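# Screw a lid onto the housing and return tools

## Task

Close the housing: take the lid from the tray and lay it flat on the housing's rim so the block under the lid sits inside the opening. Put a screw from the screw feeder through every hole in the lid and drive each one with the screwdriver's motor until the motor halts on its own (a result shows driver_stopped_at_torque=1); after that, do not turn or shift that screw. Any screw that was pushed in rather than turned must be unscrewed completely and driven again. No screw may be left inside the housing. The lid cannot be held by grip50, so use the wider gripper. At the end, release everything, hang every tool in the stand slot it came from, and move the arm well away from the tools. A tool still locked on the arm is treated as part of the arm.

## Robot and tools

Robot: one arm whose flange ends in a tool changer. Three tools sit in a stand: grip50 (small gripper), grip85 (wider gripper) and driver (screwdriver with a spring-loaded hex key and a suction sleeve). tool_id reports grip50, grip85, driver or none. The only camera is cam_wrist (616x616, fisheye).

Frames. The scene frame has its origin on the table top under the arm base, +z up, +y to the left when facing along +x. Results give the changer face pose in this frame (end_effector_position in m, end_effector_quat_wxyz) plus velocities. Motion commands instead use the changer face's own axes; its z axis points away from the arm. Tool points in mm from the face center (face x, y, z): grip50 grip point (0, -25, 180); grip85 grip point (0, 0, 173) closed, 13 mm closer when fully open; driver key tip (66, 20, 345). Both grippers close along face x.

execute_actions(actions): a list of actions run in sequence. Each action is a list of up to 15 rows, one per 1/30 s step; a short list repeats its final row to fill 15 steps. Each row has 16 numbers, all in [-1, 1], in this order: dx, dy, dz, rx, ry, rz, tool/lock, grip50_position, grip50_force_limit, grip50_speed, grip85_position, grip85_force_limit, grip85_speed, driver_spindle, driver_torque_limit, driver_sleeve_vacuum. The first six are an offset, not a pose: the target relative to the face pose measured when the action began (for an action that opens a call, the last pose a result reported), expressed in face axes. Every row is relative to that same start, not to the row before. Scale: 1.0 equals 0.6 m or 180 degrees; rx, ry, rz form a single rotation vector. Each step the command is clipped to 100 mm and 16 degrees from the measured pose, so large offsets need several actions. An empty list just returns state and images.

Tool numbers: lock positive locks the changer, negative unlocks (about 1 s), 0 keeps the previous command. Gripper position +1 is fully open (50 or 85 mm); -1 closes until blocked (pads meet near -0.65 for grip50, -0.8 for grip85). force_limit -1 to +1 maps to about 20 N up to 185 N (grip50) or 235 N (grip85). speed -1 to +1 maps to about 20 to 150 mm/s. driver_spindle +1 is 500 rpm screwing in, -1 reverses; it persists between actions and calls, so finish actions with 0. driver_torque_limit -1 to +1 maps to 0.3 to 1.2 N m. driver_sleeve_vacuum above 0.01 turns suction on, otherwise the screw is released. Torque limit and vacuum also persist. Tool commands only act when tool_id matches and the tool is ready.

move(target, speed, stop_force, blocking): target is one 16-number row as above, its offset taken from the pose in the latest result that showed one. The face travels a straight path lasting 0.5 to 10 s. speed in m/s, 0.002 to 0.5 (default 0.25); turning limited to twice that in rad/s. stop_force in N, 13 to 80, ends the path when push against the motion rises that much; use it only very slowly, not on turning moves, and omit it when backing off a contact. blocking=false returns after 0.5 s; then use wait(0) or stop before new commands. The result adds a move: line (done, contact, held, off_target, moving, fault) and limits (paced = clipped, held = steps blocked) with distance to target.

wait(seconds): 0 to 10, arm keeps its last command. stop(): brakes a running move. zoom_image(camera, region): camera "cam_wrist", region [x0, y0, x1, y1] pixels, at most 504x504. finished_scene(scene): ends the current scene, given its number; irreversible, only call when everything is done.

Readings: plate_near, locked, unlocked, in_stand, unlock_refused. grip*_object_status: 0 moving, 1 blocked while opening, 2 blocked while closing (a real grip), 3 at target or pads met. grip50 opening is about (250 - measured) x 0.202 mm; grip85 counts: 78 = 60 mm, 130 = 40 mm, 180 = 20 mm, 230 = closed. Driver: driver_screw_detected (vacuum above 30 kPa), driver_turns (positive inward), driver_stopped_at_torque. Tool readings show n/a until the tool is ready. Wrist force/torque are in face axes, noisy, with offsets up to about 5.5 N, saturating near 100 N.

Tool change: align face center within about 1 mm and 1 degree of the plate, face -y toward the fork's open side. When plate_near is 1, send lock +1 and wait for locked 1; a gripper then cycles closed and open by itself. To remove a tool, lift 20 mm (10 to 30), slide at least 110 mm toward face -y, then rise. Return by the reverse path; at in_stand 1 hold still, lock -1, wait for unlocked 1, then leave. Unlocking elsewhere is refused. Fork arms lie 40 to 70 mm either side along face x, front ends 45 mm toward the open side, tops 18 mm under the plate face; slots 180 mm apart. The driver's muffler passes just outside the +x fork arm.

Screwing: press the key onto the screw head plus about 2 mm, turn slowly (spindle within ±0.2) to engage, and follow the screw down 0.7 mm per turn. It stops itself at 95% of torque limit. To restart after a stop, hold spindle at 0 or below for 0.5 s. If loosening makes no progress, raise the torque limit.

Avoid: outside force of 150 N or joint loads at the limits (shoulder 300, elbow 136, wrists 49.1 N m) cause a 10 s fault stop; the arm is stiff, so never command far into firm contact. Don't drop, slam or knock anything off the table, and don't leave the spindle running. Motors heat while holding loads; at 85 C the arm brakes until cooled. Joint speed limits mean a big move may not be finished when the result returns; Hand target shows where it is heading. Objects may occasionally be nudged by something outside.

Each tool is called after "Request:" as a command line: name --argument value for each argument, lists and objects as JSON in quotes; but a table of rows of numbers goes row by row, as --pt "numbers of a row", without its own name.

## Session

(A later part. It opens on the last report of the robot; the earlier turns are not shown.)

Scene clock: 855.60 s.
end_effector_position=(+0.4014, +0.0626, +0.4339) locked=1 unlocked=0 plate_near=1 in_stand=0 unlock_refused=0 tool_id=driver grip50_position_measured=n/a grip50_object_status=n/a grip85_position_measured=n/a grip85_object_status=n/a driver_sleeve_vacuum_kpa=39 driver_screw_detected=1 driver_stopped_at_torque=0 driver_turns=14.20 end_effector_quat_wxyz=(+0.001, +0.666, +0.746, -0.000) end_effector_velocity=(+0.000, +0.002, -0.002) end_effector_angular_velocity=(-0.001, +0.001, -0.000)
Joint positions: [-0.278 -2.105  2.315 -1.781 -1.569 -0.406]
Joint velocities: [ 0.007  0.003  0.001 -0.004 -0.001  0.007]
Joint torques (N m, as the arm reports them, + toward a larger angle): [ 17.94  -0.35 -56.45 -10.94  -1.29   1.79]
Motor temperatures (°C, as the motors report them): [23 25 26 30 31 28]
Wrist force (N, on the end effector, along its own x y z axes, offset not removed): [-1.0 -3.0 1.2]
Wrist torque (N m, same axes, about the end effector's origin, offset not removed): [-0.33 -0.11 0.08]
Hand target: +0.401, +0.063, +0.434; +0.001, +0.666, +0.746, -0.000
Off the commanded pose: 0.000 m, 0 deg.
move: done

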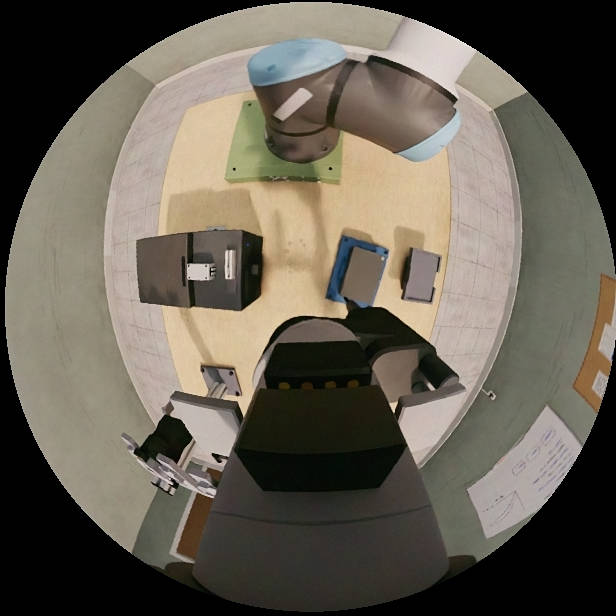

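Request:
move --target '[0.0031,-0.0013,0,0,0,0,0,0,0,0,0,0,0,0,0,1]' --speed 0.01

Request:
zoom_image --camera "cam_wrist" --region '[320,272,360,312]'

Request:
move --target '[0,0,0.036,0,0,0,0,0,0,0,0,0,0,0,0,1]' --speed 0.006 --stop_force 13

Scene clock: 862.97 s.
end_effector_position=(+0.4004, +0.0642, +0.4339) locked=1 unlocked=0 plate_near=1 in_stand=0 unlock_refused=0 tool_id=driver grip50_position_measured=n/a grip50_object_status=n/a grip85_position_measured=n/a grip85_object_status=n/a driver_sleeve_vacuum_kpa=39 driver_screw_detected=1 driver_stopped_at_torque=0 driver_turns=14.20 end_effector_quat_wxyz=(+0.001, +0.666, +0.746, -0.000) end_effector_velocity=(-0.000, +0.000, +0.000) end_effector_angular_velocity=(-0.000, -0.000, -0.001)
Joint positions: [-0.275 -2.106  2.316 -1.78  -1.569 -0.403]
Joint velocities: [ 0.001 -0.001 -0.     0.    -0.     0.002]
Joint torques (N m, as the arm reports them, + toward a larger angle): [ 16.41 -24.32 -55.42  -5.57   1.45   1.46]
Motor temperatures (°C, as the motors report them): [23 25 26 30 31 28]
Wrist force (N, on the end effector, along its own x y z axes, offset not removed): [0.4 -3.2 0.0]
Wrist torque (N m, same axes, about the end effector's origin, offset not removed): [-0.39 -0.17 0.08]
Hand target: +0.400, +0.064, +0.434; +0.001, +0.666, +0.746, -0.000
Off the commanded pose: 0.000 m, 0 deg.
move: done

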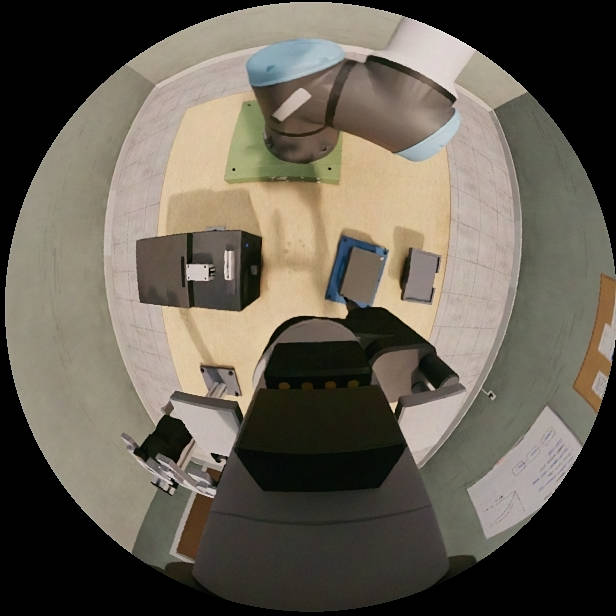

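Region (320, 272, 360, 312) of cam_wrist's 616x616 image, scaled by 12.600, with more detail than that image has.

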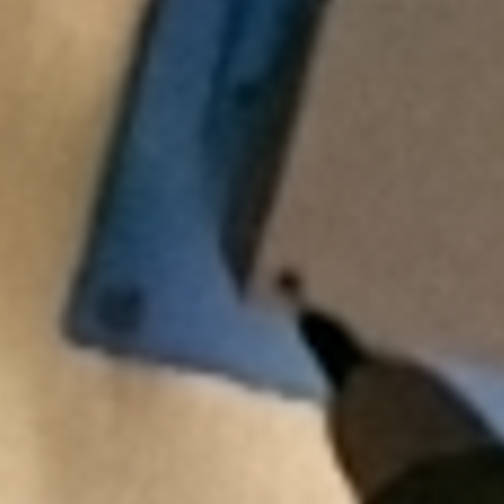

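Scene clock: 866.80 s.
end_effector_position=(+0.4004, +0.0642, +0.4124) locked=1 unlocked=0 plate_near=1 in_stand=0 unlock_refused=0 tool_id=driver grip50_position_measured=n/a grip50_object_status=n/a grip85_position_measured=n/a grip85_object_status=n/a driver_sleeve_vacuum_kpa=39 driver_screw_detected=1 driver_stopped_at_torque=0 driver_turns=14.20 end_effector_quat_wxyz=(+0.001, +0.666, +0.746, -0.000) end_effector_velocity=(+0.000, +0.000, -0.001) end_effector_angular_velocity=(+0.001, -0.000, -0.000)
Joint positions: [-0.275 -2.095  2.35  -1.825 -1.569 -0.402]
Joint velocities: [ 0.     0.001  0.002 -0.003  0.001  0.   ]
Joint torques (N m, as the arm reports them, + toward a larger angle): [ 19.36   0.78 -50.81 -10.9    1.68   1.71]
Motor temperatures (°C, as the motors report them): [23 25 26 30 31 28]
Wrist force (N, on the end effector, along its own x y z axes, offset not removed): [-0.3 -4.1 -3.2]
Wrist torque (N m, same axes, about the end effector's origin, offset not removed): [-0.50 0.16 0.13]
Hand target: +0.400, +0.064, +0.412; +0.001, +0.666, +0.746, -0.000
Off the commanded pose: 0.000 m, 0 deg.
move: done

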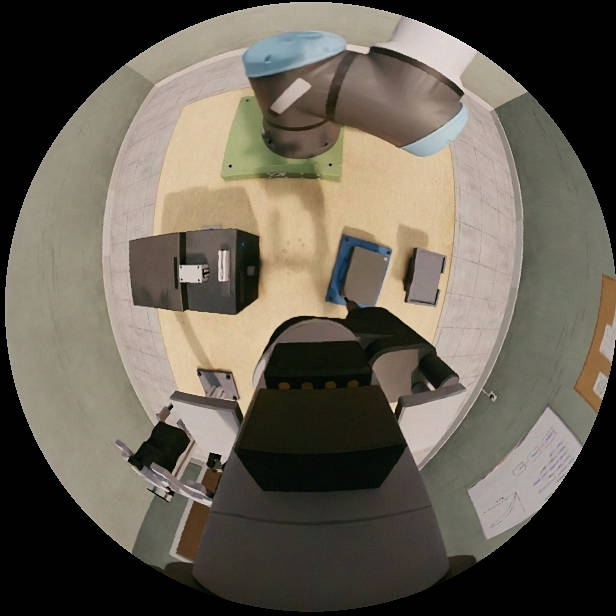

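Resting on the lid top. Slide −y 0.9 mm.

Request:
move --target '[0,-0.0016,0,0,0,0,0,0,0,0,0,0,0,0,0,1]' --speed 0.002

Request:
move --target '[0,0,0.008,0,0,0,0,0,0,0,0,0,0,0.15,0,1]' --speed 0.002

Request:
execute_actions --actions '[[[0,0,0,0,0,0,0,0,0,0,0,0,0,0,0,1]]]'

Scene clock: 876.50 s.
end_effector_position=(+0.3995, +0.0642, +0.4124) locked=1 unlocked=0 plate_near=1 in_stand=0 unlock_refused=0 tool_id=driver grip50_position_measured=n/a grip50_object_status=n/a grip85_position_measured=n/a grip85_object_status=n/a driver_sleeve_vacuum_kpa=38 driver_screw_detected=1 driver_stopped_at_torque=0 driver_turns=14.20 end_effector_quat_wxyz=(+0.001, +0.666, +0.746, -0.000) end_effector_velocity=(-0.001, -0.000, -0.001) end_effector_angular_velocity=(+0.000, +0.003, -0.000)
Joint positions: [-0.276 -2.097  2.351 -1.823 -1.569 -0.403]
Joint velocities: [-0.001 -0.001  0.002  0.002 -0.001 -0.001]
Joint torques (N m, as the arm reports them, + toward a larger angle): [-11.53 -24.17 -54.69  -4.65   1.57  -1.84]
Motor temperatures (°C, as the motors report them): [23 25 26 30 31 28]
Wrist force (N, on the end effector, along its own x y z axes, offset not removed): [-0.8 -1.5 -2.5]
Wrist torque (N m, same axes, about the end effector's origin, offset not removed): [-0.54 0.06 0.07]
Hand target: +0.399, +0.064, +0.412; +0.001, +0.666, +0.746, -0.000
Off the commanded pose: 0.000 m, 0 deg.
move: done

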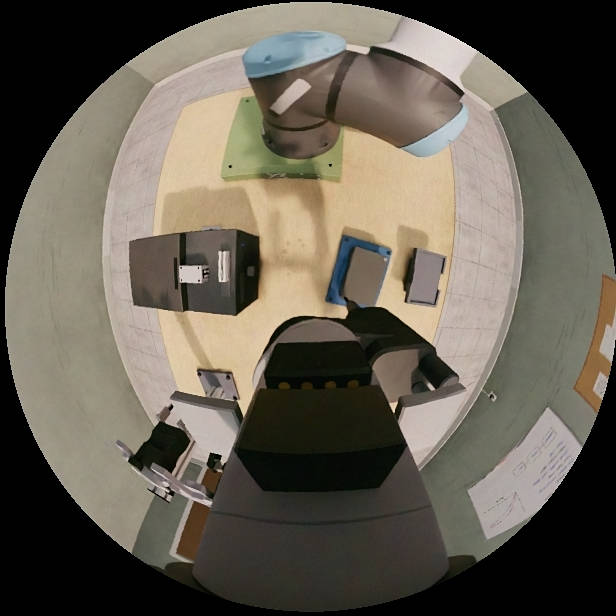

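Scene clock: 879.13 s.
end_effector_position=(+0.3995, +0.0641, +0.4077) locked=1 unlocked=0 plate_near=1 in_stand=0 unlock_refused=0 tool_id=driver grip50_position_measured=n/a grip50_object_status=n/a grip85_position_measured=n/a grip85_object_status=n/a driver_sleeve_vacuum_kpa=39 driver_screw_detected=1 driver_stopped_at_torque=0 driver_turns=17.47 end_effector_quat_wxyz=(+0.001, +0.666, +0.746, -0.000) end_effector_velocity=(+0.000, -0.000, -0.000) end_effector_angular_velocity=(-0.001, -0.000, +0.000)
Joint positions: [-0.276 -2.095  2.358 -1.834 -1.569 -0.403]
Joint velocities: [ 0.     0.     0.    -0.001 -0.001  0.   ]
Joint torques (N m, as the arm reports them, + toward a larger angle): [ 10.55  -0.84 -53.55 -11.73   1.62   1.83]
Motor temperatures (°C, as the motors report them): [23 25 26 30 31 28]
Wrist force (N, on the end effector, along its own x y z axes, offset not removed): [-3.1 -3.9 -2.0]
Wrist torque (N m, same axes, about the end effector's origin, offset not removed): [0.73 -0.04 -0.11]
Hand target: +0.400, +0.064, +0.408; +0.001, +0.666, +0.746, -0.000
Off the commanded pose: 0.000 m, 0 deg.
move: done

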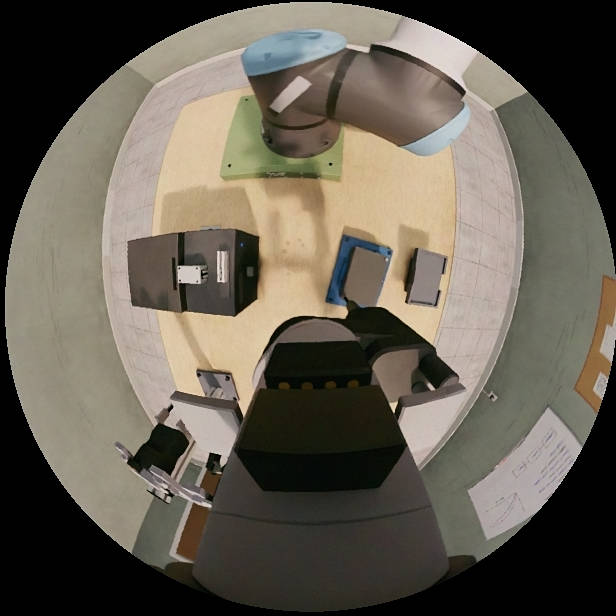

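Scene clock: 879.63 s.
end_effector_position=(+0.3995, +0.0641, +0.4076) locked=1 unlocked=0 plate_near=1 in_stand=0 unlock_refused=0 tool_id=driver grip50_position_measured=n/a grip50_object_status=n/a grip85_position_measured=n/a grip85_object_status=n/a driver_sleeve_vacuum_kpa=39 driver_screw_detected=1 driver_stopped_at_torque=0 driver_turns=17.47 end_effector_quat_wxyz=(+0.001, +0.666, +0.746, -0.000) end_effector_velocity=(-0.000, +0.000, -0.000) end_effector_angular_velocity=(+0.000, +0.001, -0.000)
Joint positions: [-0.276 -2.095  2.358 -1.834 -1.569 -0.403]
Joint velocities: [ 0.    -0.     0.     0.    -0.     0.001]
Joint torques (N m, as the arm reports them, + toward a larger angle): [ 10.18  -2.46 -55.19 -10.75   1.39   1.93]
Motor temperatures (°C, as the motors report them): [23 25 26 30 31 28]
Wrist force (N, on the end effector, along its own x y z axes, offset not removed): [-2.4 -4.0 -3.3]
Wrist torque (N m, same axes, about the end effector's origin, offset not removed): [0.61 0.00 -0.11]
Hand target: +0.400, +0.064, +0.408; +0.001, +0.666, +0.746, -0.000
Off the commanded pose: 0.000 m, 0 deg.

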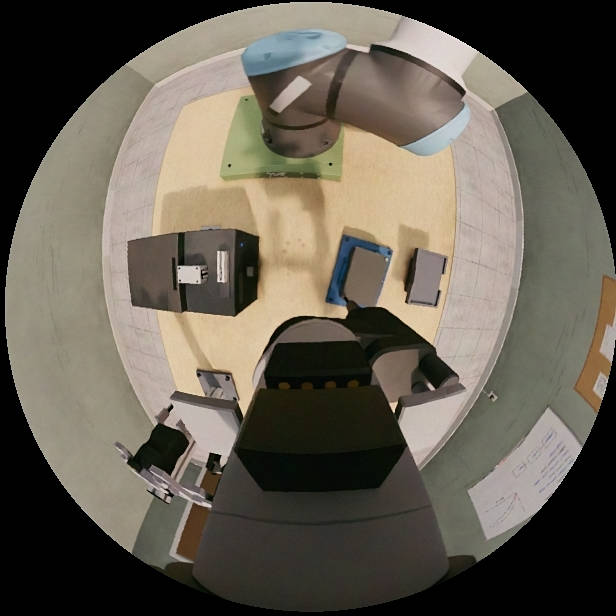

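Request:
move --target '[0,-0.001,0.009,0,0,0,0,0,0,0,0,0,0,0.25,0,1]' --speed 0.002

Request:
wait --seconds 0.7

Scene clock: 886.87 s.
end_effector_position=(+0.3989, +0.0641, +0.4023) locked=1 unlocked=0 plate_near=1 in_stand=0 unlock_refused=0 tool_id=driver grip50_position_measured=n/a grip50_object_status=n/a grip85_position_measured=n/a grip85_object_status=n/a driver_sleeve_vacuum_kpa=40 driver_screw_detected=1 driver_stopped_at_torque=1 driver_turns=22.45 end_effector_quat_wxyz=(+0.001, +0.666, +0.746, -0.000) end_effector_velocity=(-0.000, +0.000, -0.000) end_effector_angular_velocity=(+0.000, -0.000, +0.001)
Joint positions: [-0.276 -2.093  2.367 -1.844 -1.569 -0.404]
Joint velocities: [ 0.     0.     0.001 -0.001  0.    -0.001]
Joint torques (N m, as the arm reports them, + toward a larger angle): [-13.96   1.17 -50.62 -10.07   1.33  -1.69]
Motor temperatures (°C, as the motors report them): [23 25 26 30 31 28]
Wrist force (N, on the end effector, along its own x y z axes, offset not removed): [-3.1 -1.3 -7.8]
Wrist torque (N m, same axes, about the end effector's origin, offset not removed): [-0.54 -0.13 0.10]
Hand target: +0.399, +0.064, +0.402; +0.001, +0.666, +0.746, -0.000
Off the commanded pose: 0.000 m, 0 deg.
move: done

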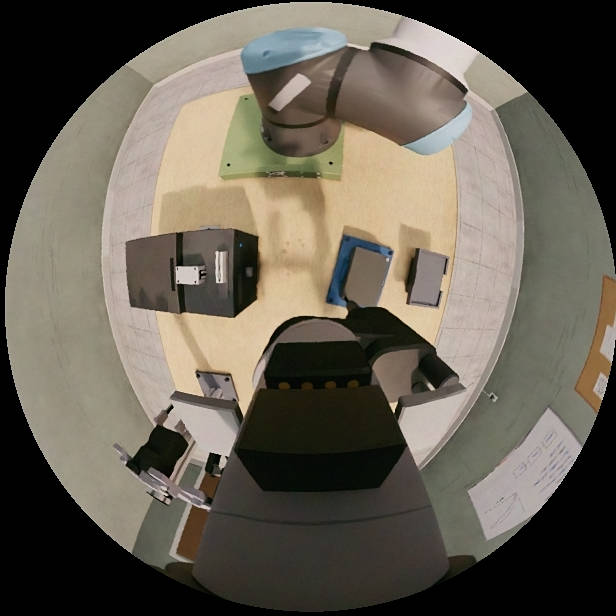

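Scene clock: 887.57 s.
end_effector_position=(+0.3989, +0.0641, +0.4022) locked=1 unlocked=0 plate_near=1 in_stand=0 unlock_refused=0 tool_id=driver grip50_position_measured=n/a grip50_object_status=n/a grip85_position_measured=n/a grip85_object_status=n/a driver_sleeve_vacuum_kpa=40 driver_screw_detected=1 driver_stopped_at_torque=1 driver_turns=22.45 end_effector_quat_wxyz=(+0.001, +0.666, +0.746, -0.000) end_effector_velocity=(+0.000, -0.000, +0.000) end_effector_angular_velocity=(-0.001, -0.001, -0.000)
Joint positions: [-0.276 -2.093  2.367 -1.844 -1.569 -0.404]
Joint velocities: [-0.001 -0.    -0.    -0.    -0.001 -0.   ]
Joint torques (N m, as the arm reports them, + toward a larger angle): [-15.04   1.46 -50.13  -9.67   1.78  -1.53]
Motor temperatures (°C, as the motors report them): [23 25 26 30 31 28]
Wrist force (N, on the end effector, along its own x y z axes, offset not removed): [-2.3 -0.8 -3.6]
Wrist torque (N m, same axes, about the end effector's origin, offset not removed): [-0.36 -0.12 0.09]
Hand target: +0.399, +0.064, +0.402; +0.001, +0.666, +0.746, -0.000
Off the commanded pose: 0.000 m, 0 deg.
wait: 0.70 s; at rest by 0.17 s

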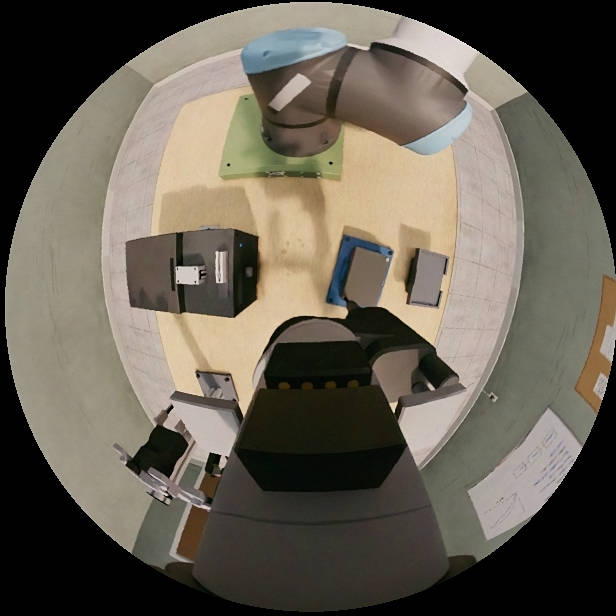

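Request:
move --target '[0,0,-0.0465,0,0,0,0,0,0,0,0,0,0,0,0,0]' --speed 0.03

Request:
move --target '[0.1085,0.1773,0,0,0,0,0,0,0,0,0,0,0,0,0,0]' --speed 0.15

Request:
move --target '[0,0.2175,0,0,0,0,0,0,0,0,0,0,0,0,0,0]' --speed 0.05 --stop_force 20

Scene clock: 903.57 s.
end_effector_position=(+0.3989, +0.0641, +0.4300) locked=1 unlocked=0 plate_near=1 in_stand=0 unlock_refused=0 tool_id=driver grip50_position_measured=n/a grip50_object_status=n/a grip85_position_measured=n/a grip85_object_status=n/a driver_sleeve_vacuum_kpa=0 driver_screw_detected=0 driver_stopped_at_torque=1 driver_turns=22.45 end_effector_quat_wxyz=(+0.001, +0.666, +0.746, -0.000) end_effector_velocity=(-0.000, -0.000, +0.002) end_effector_angular_velocity=(-0.000, +0.001, -0.001)
Joint positions: [-0.276 -2.108  2.324 -1.786 -1.569 -0.404]
Joint velocities: [-0.001 -0.001 -0.003  0.004 -0.     0.   ]
Joint torques (N m, as the arm reports them, + toward a larger angle): [-13.72 -21.61 -68.58  -5.41   1.27  -1.51]
Motor temperatures (°C, as the motors report them): [23 25 26 30 31 28]
Wrist force (N, on the end effector, along its own x y z axes, offset not removed): [1.0 -1.4 -1.5]
Wrist torque (N m, same axes, about the end effector's origin, offset not removed): [-0.35 -0.15 0.10]
Hand target: +0.399, +0.064, +0.430; +0.001, +0.666, +0.746, -0.000
Off the commanded pose: 0.000 m, 0 deg.
move: done

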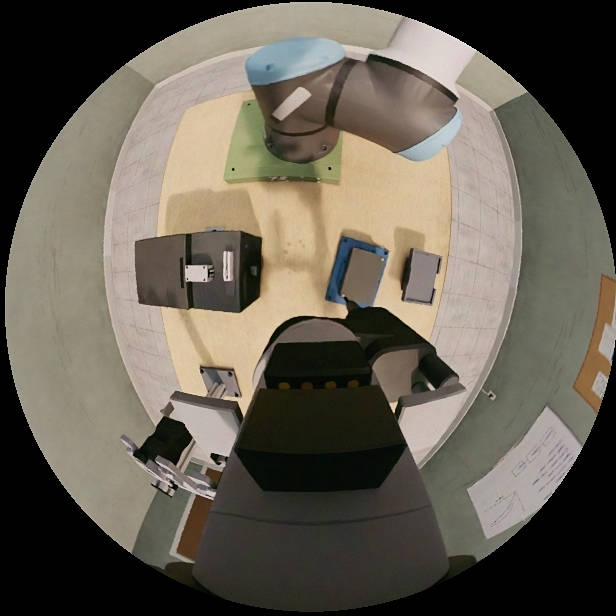

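Scene clock: 904.93 s.
end_effector_position=(+0.4970, +0.1409, +0.4299) locked=1 unlocked=0 plate_near=1 in_stand=0 unlock_refused=0 tool_id=driver grip50_position_measured=n/a grip50_object_status=n/a grip85_position_measured=n/a grip85_object_status=n/a driver_sleeve_vacuum_kpa=0 driver_screw_detected=0 driver_stopped_at_torque=1 driver_turns=22.45 end_effector_quat_wxyz=(+0.001, +0.666, +0.746, -0.000) end_effector_velocity=(+0.001, +0.001, -0.000) end_effector_angular_velocity=(-0.000, +0.001, -0.000)
Joint positions: [-0.057 -1.861  2.187 -1.897 -1.569 -0.184]
Joint velocities: [ 0.002  0.003 -0.002 -0.    -0.     0.002]
Joint torques (N m, as the arm reports them, + toward a larger angle): [ 16.13 -24.25 -69.78 -11.65  -1.57   1.52]
Motor temperatures (°C, as the motors report them): [23 25 26 30 31 28]
Wrist force (N, on the end effector, along its own x y z axes, offset not removed): [1.6 -4.1 4.2]
Wrist torque (N m, same axes, about the end effector's origin, offset not removed): [-0.45 -0.19 0.07]
Hand target: +0.497, +0.141, +0.430; +0.001, +0.666, +0.746, -0.000
Off the commanded pose: 0.000 m, 0 deg.
move: done

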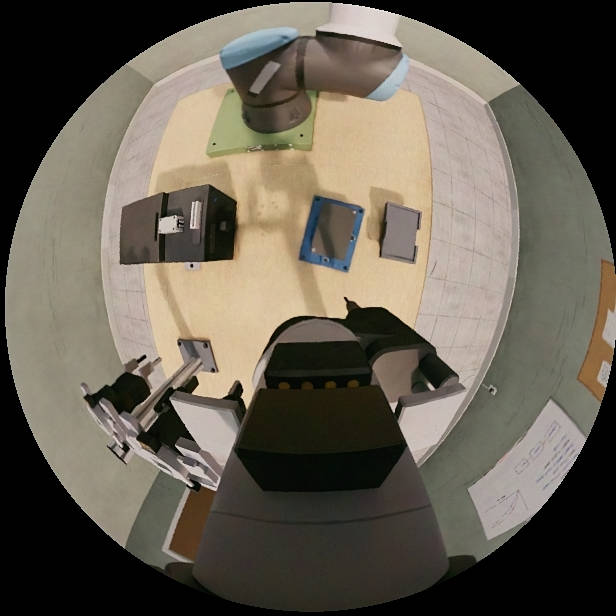

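Scene clock: 907.90 s.
end_effector_position=(+0.6264, +0.1559, +0.4300) locked=1 unlocked=0 plate_near=1 in_stand=0 unlock_refused=0 tool_id=driver grip50_position_measured=n/a grip50_object_status=n/a grip85_position_measured=n/a grip85_object_status=n/a driver_sleeve_vacuum_kpa=0 driver_screw_detected=0 driver_stopped_at_torque=1 driver_turns=22.45 end_effector_quat_wxyz=(+0.001, +0.666, +0.746, -0.000) end_effector_velocity=(+0.002, +0.000, -0.000) end_effector_angular_velocity=(+0.000, +0.001, +0.000)
Joint positions: [-0.018 -1.621  1.993 -1.943 -1.569 -0.145]
Joint velocities: [ 0.001  0.004 -0.003  0.     0.     0.001]
Joint torques (N m, as the arm reports them, + toward a larger angle): [ 17.72 -53.07 -67.74 -11.34  -1.28   2.  ]
Motor temperatures (°C, as the motors report them): [23 25 26 30 31 28]
Wrist force (N, on the end effector, along its own x y z axes, offset not removed): [-0.8 -3.5 1.3]
Wrist torque (N m, same axes, about the end effector's origin, offset not removed): [-0.39 -0.01 0.23]
Hand target: +0.627, +0.156, +0.430; +0.001, +0.666, +0.746, -0.000
Off the commanded pose: 0.000 m, 0 deg.
move: done

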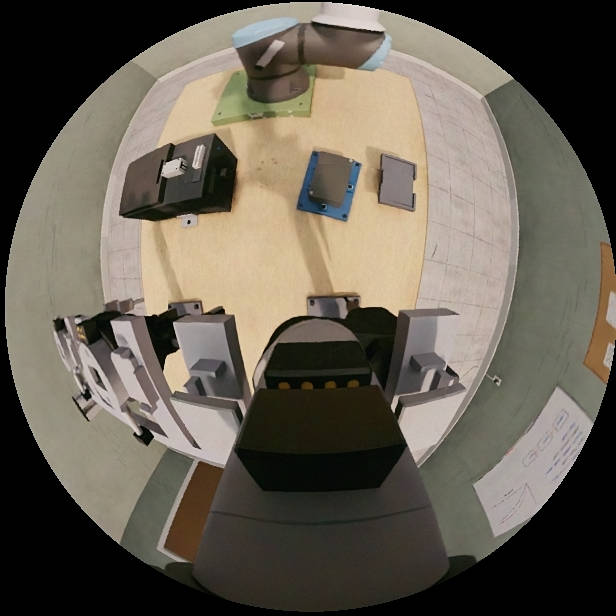

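Request:
move --target '[-0.0003,0,0.0333,0,0,0,0,0,0,0,0,0,0,0,0,0]' --speed 0.006 --stop_force 20

Request:
execute_actions --actions '[[[0,0,0,0,0,0,-1,0,0,0,0,0,0,0,0,0]],[[0,0,0,0,0,0,-1,0,0,0,0,0,0,0,0,0]],[[0,0,0,0,0,0,-1,0,0,0,0,0,0,0,0,0]]]'

Scene clock: 917.77 s.
end_effector_position=(+0.6265, +0.1557, +0.4104) locked=1 unlocked=0 plate_near=1 in_stand=1 unlock_refused=0 tool_id=driver grip50_position_measured=n/a grip50_object_status=n/a grip85_position_measured=n/a grip85_object_status=n/a driver_sleeve_vacuum_kpa=0 driver_screw_detected=0 driver_stopped_at_torque=1 driver_turns=22.45 end_effector_quat_wxyz=(+0.001, +0.666, +0.746, -0.000) end_effector_velocity=(-0.000, -0.000, -0.000) end_effector_angular_velocity=(-0.000, +0.002, +0.000)
Joint positions: [-0.018 -1.608  2.018 -1.981 -1.569 -0.146]
Joint velocities: [-0.    -0.    -0.     0.002 -0.001 -0.   ]
Joint torques (N m, as the arm reports them, + toward a larger angle): [-16.27 -48.7  -50.24  -3.24   0.38  -0.85]
Motor temperatures (°C, as the motors report them): [23 25 26 30 31 28]
Wrist force (N, on the end effector, along its own x y z axes, offset not removed): [-4.0 -9.2 -35.7]
Wrist torque (N m, same axes, about the end effector's origin, offset not removed): [0.09 2.28 -0.11]
Hand target: +0.626, +0.156, +0.411; +0.001, +0.666, +0.746, -0.000
Off the commanded pose: 0.000 m, 0 deg.
move: contact

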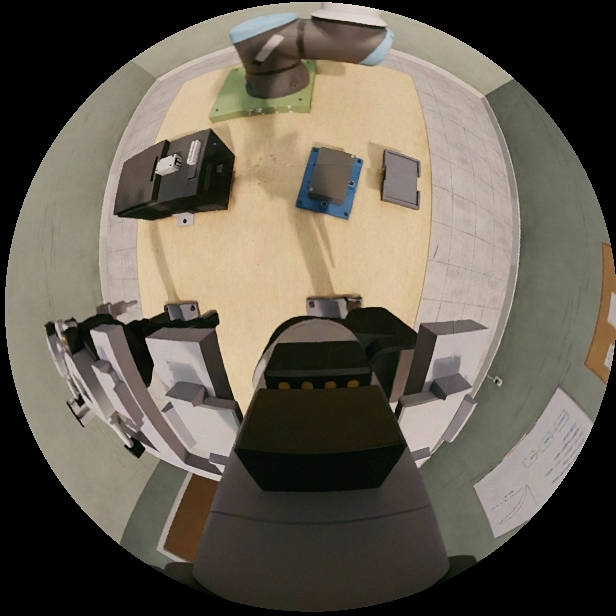

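Scene clock: 919.27 s.
end_effector_position=(+0.6265, +0.1557, +0.4104) locked=0 unlocked=1 plate_near=1 in_stand=1 unlock_refused=0 tool_id=none grip50_position_measured=n/a grip50_object_status=n/a grip85_position_measured=n/a grip85_object_status=n/a driver_sleeve_vacuum_kpa=n/a driver_screw_detected=n/a driver_stopped_at_torque=n/a driver_turns=n/a end_effector_quat_wxyz=(+0.001, +0.666, +0.746, -0.000) end_effector_velocity=(+0.000, -0.000, -0.000) end_effector_angular_velocity=(+0.001, +0.000, -0.000)
Joint positions: [-0.018 -1.608  2.018 -1.981 -1.569 -0.146]
Joint velocities: [-0.    -0.     0.    -0.     0.001 -0.   ]
Joint torques (N m, as the arm reports them, + toward a larger angle): [-14.89 -34.06 -34.56  -6.36  -0.47  -1.12]
Motor temperatures (°C, as the motors report them): [23 25 26 30 31 28]
Wrist force (N, on the end effector, along its own x y z axes, offset not removed): [-1.1 -3.7 -3.4]
Wrist torque (N m, same axes, about the end effector's origin, offset not removed): [-0.43 0.23 0.14]
Hand target: +0.626, +0.156, +0.410; +0.001, +0.666, +0.746, -0.000
Off the commanded pose: 0.000 m, 0 deg.

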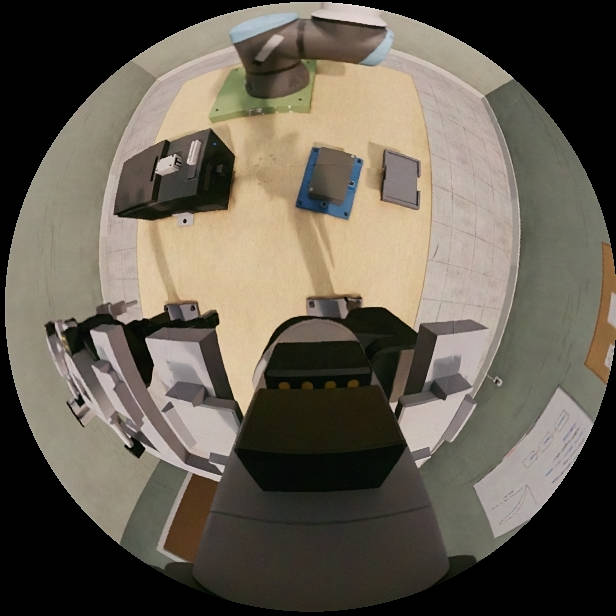

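Take reference views while lifting.

Request:
move --target '[0,0,-0.066,0,0,0,0,0,0,0,0,0,0,0,0,0]' --speed 0.04

Request:
zoom_image --camera "cam_wrist" --region '[200,250,440,400]'

Request:
move --target '[0,-0.4,-0.25,0,0,0,0,0,0,0,0,0,0,0,0,0]'

Request:
finished_scene --scene 1

Scene clock: 928.07 s.
end_effector_position=(+0.6264, +0.1558, +0.4498) locked=0 unlocked=1 plate_near=0 in_stand=0 unlock_refused=0 tool_id=none grip50_position_measured=n/a grip50_object_status=n/a grip85_position_measured=n/a grip85_object_status=n/a driver_sleeve_vacuum_kpa=n/a driver_screw_detected=n/a driver_stopped_at_torque=n/a driver_turns=n/a end_effector_quat_wxyz=(+0.001, +0.666, +0.746, -0.000) end_effector_velocity=(+0.000, +0.001, +0.002) end_effector_angular_velocity=(+0.000, -0.000, +0.001)
Joint positions: [-0.018 -1.634  1.968 -1.905 -1.569 -0.146]
Joint velocities: [ 0.001 -0.001 -0.003  0.003  0.    -0.   ]
Joint torques (N m, as the arm reports them, + toward a larger angle): [-16.62 -58.77 -54.15  -2.51  -0.65  -1.82]
Motor temperatures (°C, as the motors report them): [23 25 26 30 31 28]
Wrist force (N, on the end effector, along its own x y z axes, offset not removed): [3.2 -0.4 -0.7]
Wrist torque (N m, same axes, about the end effector's origin, offset not removed): [-0.19 -0.30 0.09]
Hand target: +0.626, +0.156, +0.450; +0.001, +0.666, +0.746, -0.000
Off the commanded pose: 0.000 m, 0 deg.
move: done

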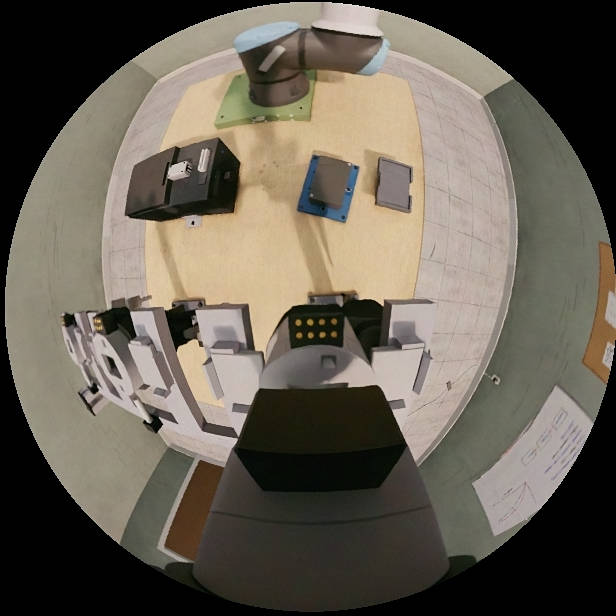

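Region (200, 250, 440, 400) of cam_wrist's 616x616 image, scaled by 2.100, with more detail than that image has; it fills the top 315 rows of this view, and the rest is white.

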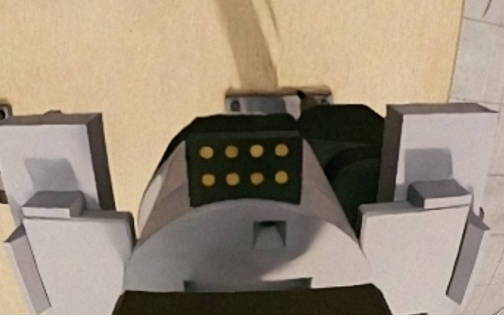

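Scene clock: 929.80 s.
end_effector_position=(+0.3880, +0.1284, +0.5995) locked=0 unlocked=1 plate_near=0 in_stand=0 unlock_refused=0 tool_id=none grip50_position_measured=n/a grip50_object_status=n/a grip85_position_measured=n/a grip85_object_status=n/a driver_sleeve_vacuum_kpa=n/a driver_screw_detected=n/a driver_stopped_at_torque=n/a driver_turns=n/a end_effector_quat_wxyz=(+0.001, +0.666, +0.746, -0.000) end_effector_velocity=(-0.001, -0.001, +0.001) end_effector_angular_velocity=(-0.000, -0.000, -0.000)
Joint positions: [-0.112 -2.12   2.03  -1.481 -1.569 -0.24 ]
Joint velocities: [-0.002 -0.003 -0.001  0.003 -0.    -0.001]
Joint torques (N m, as the arm reports them, + toward a larger angle): [-15.26 -15.36 -55.33  -2.26   1.76  -1.75]
Motor temperatures (°C, as the motors report them): [23 25 26 30 31 28]
Wrist force (N, on the end effector, along its own x y z axes, offset not removed): [0.4 -3.9 -0.1]
Wrist torque (N m, same axes, about the end effector's origin, offset not removed): [-0.54 -0.11 0.17]
Hand target: +0.388, +0.128, +0.600; +0.001, +0.666, +0.746, -0.000
Off the commanded pose: 0.000 m, 0 deg.
move: done

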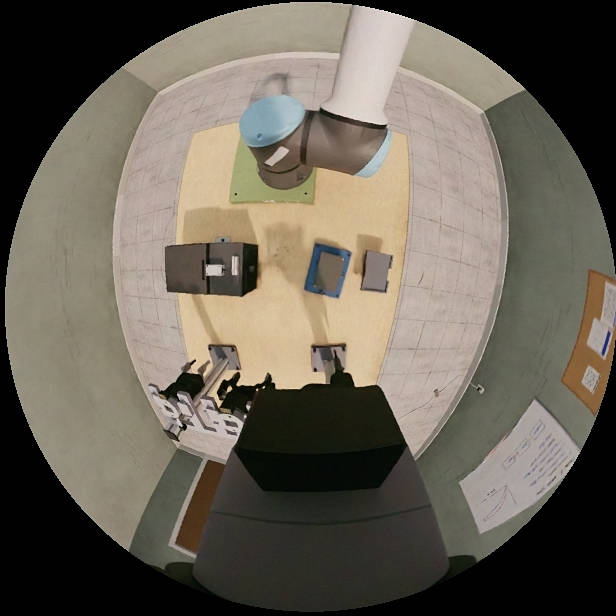

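The scene is finished: the task was done.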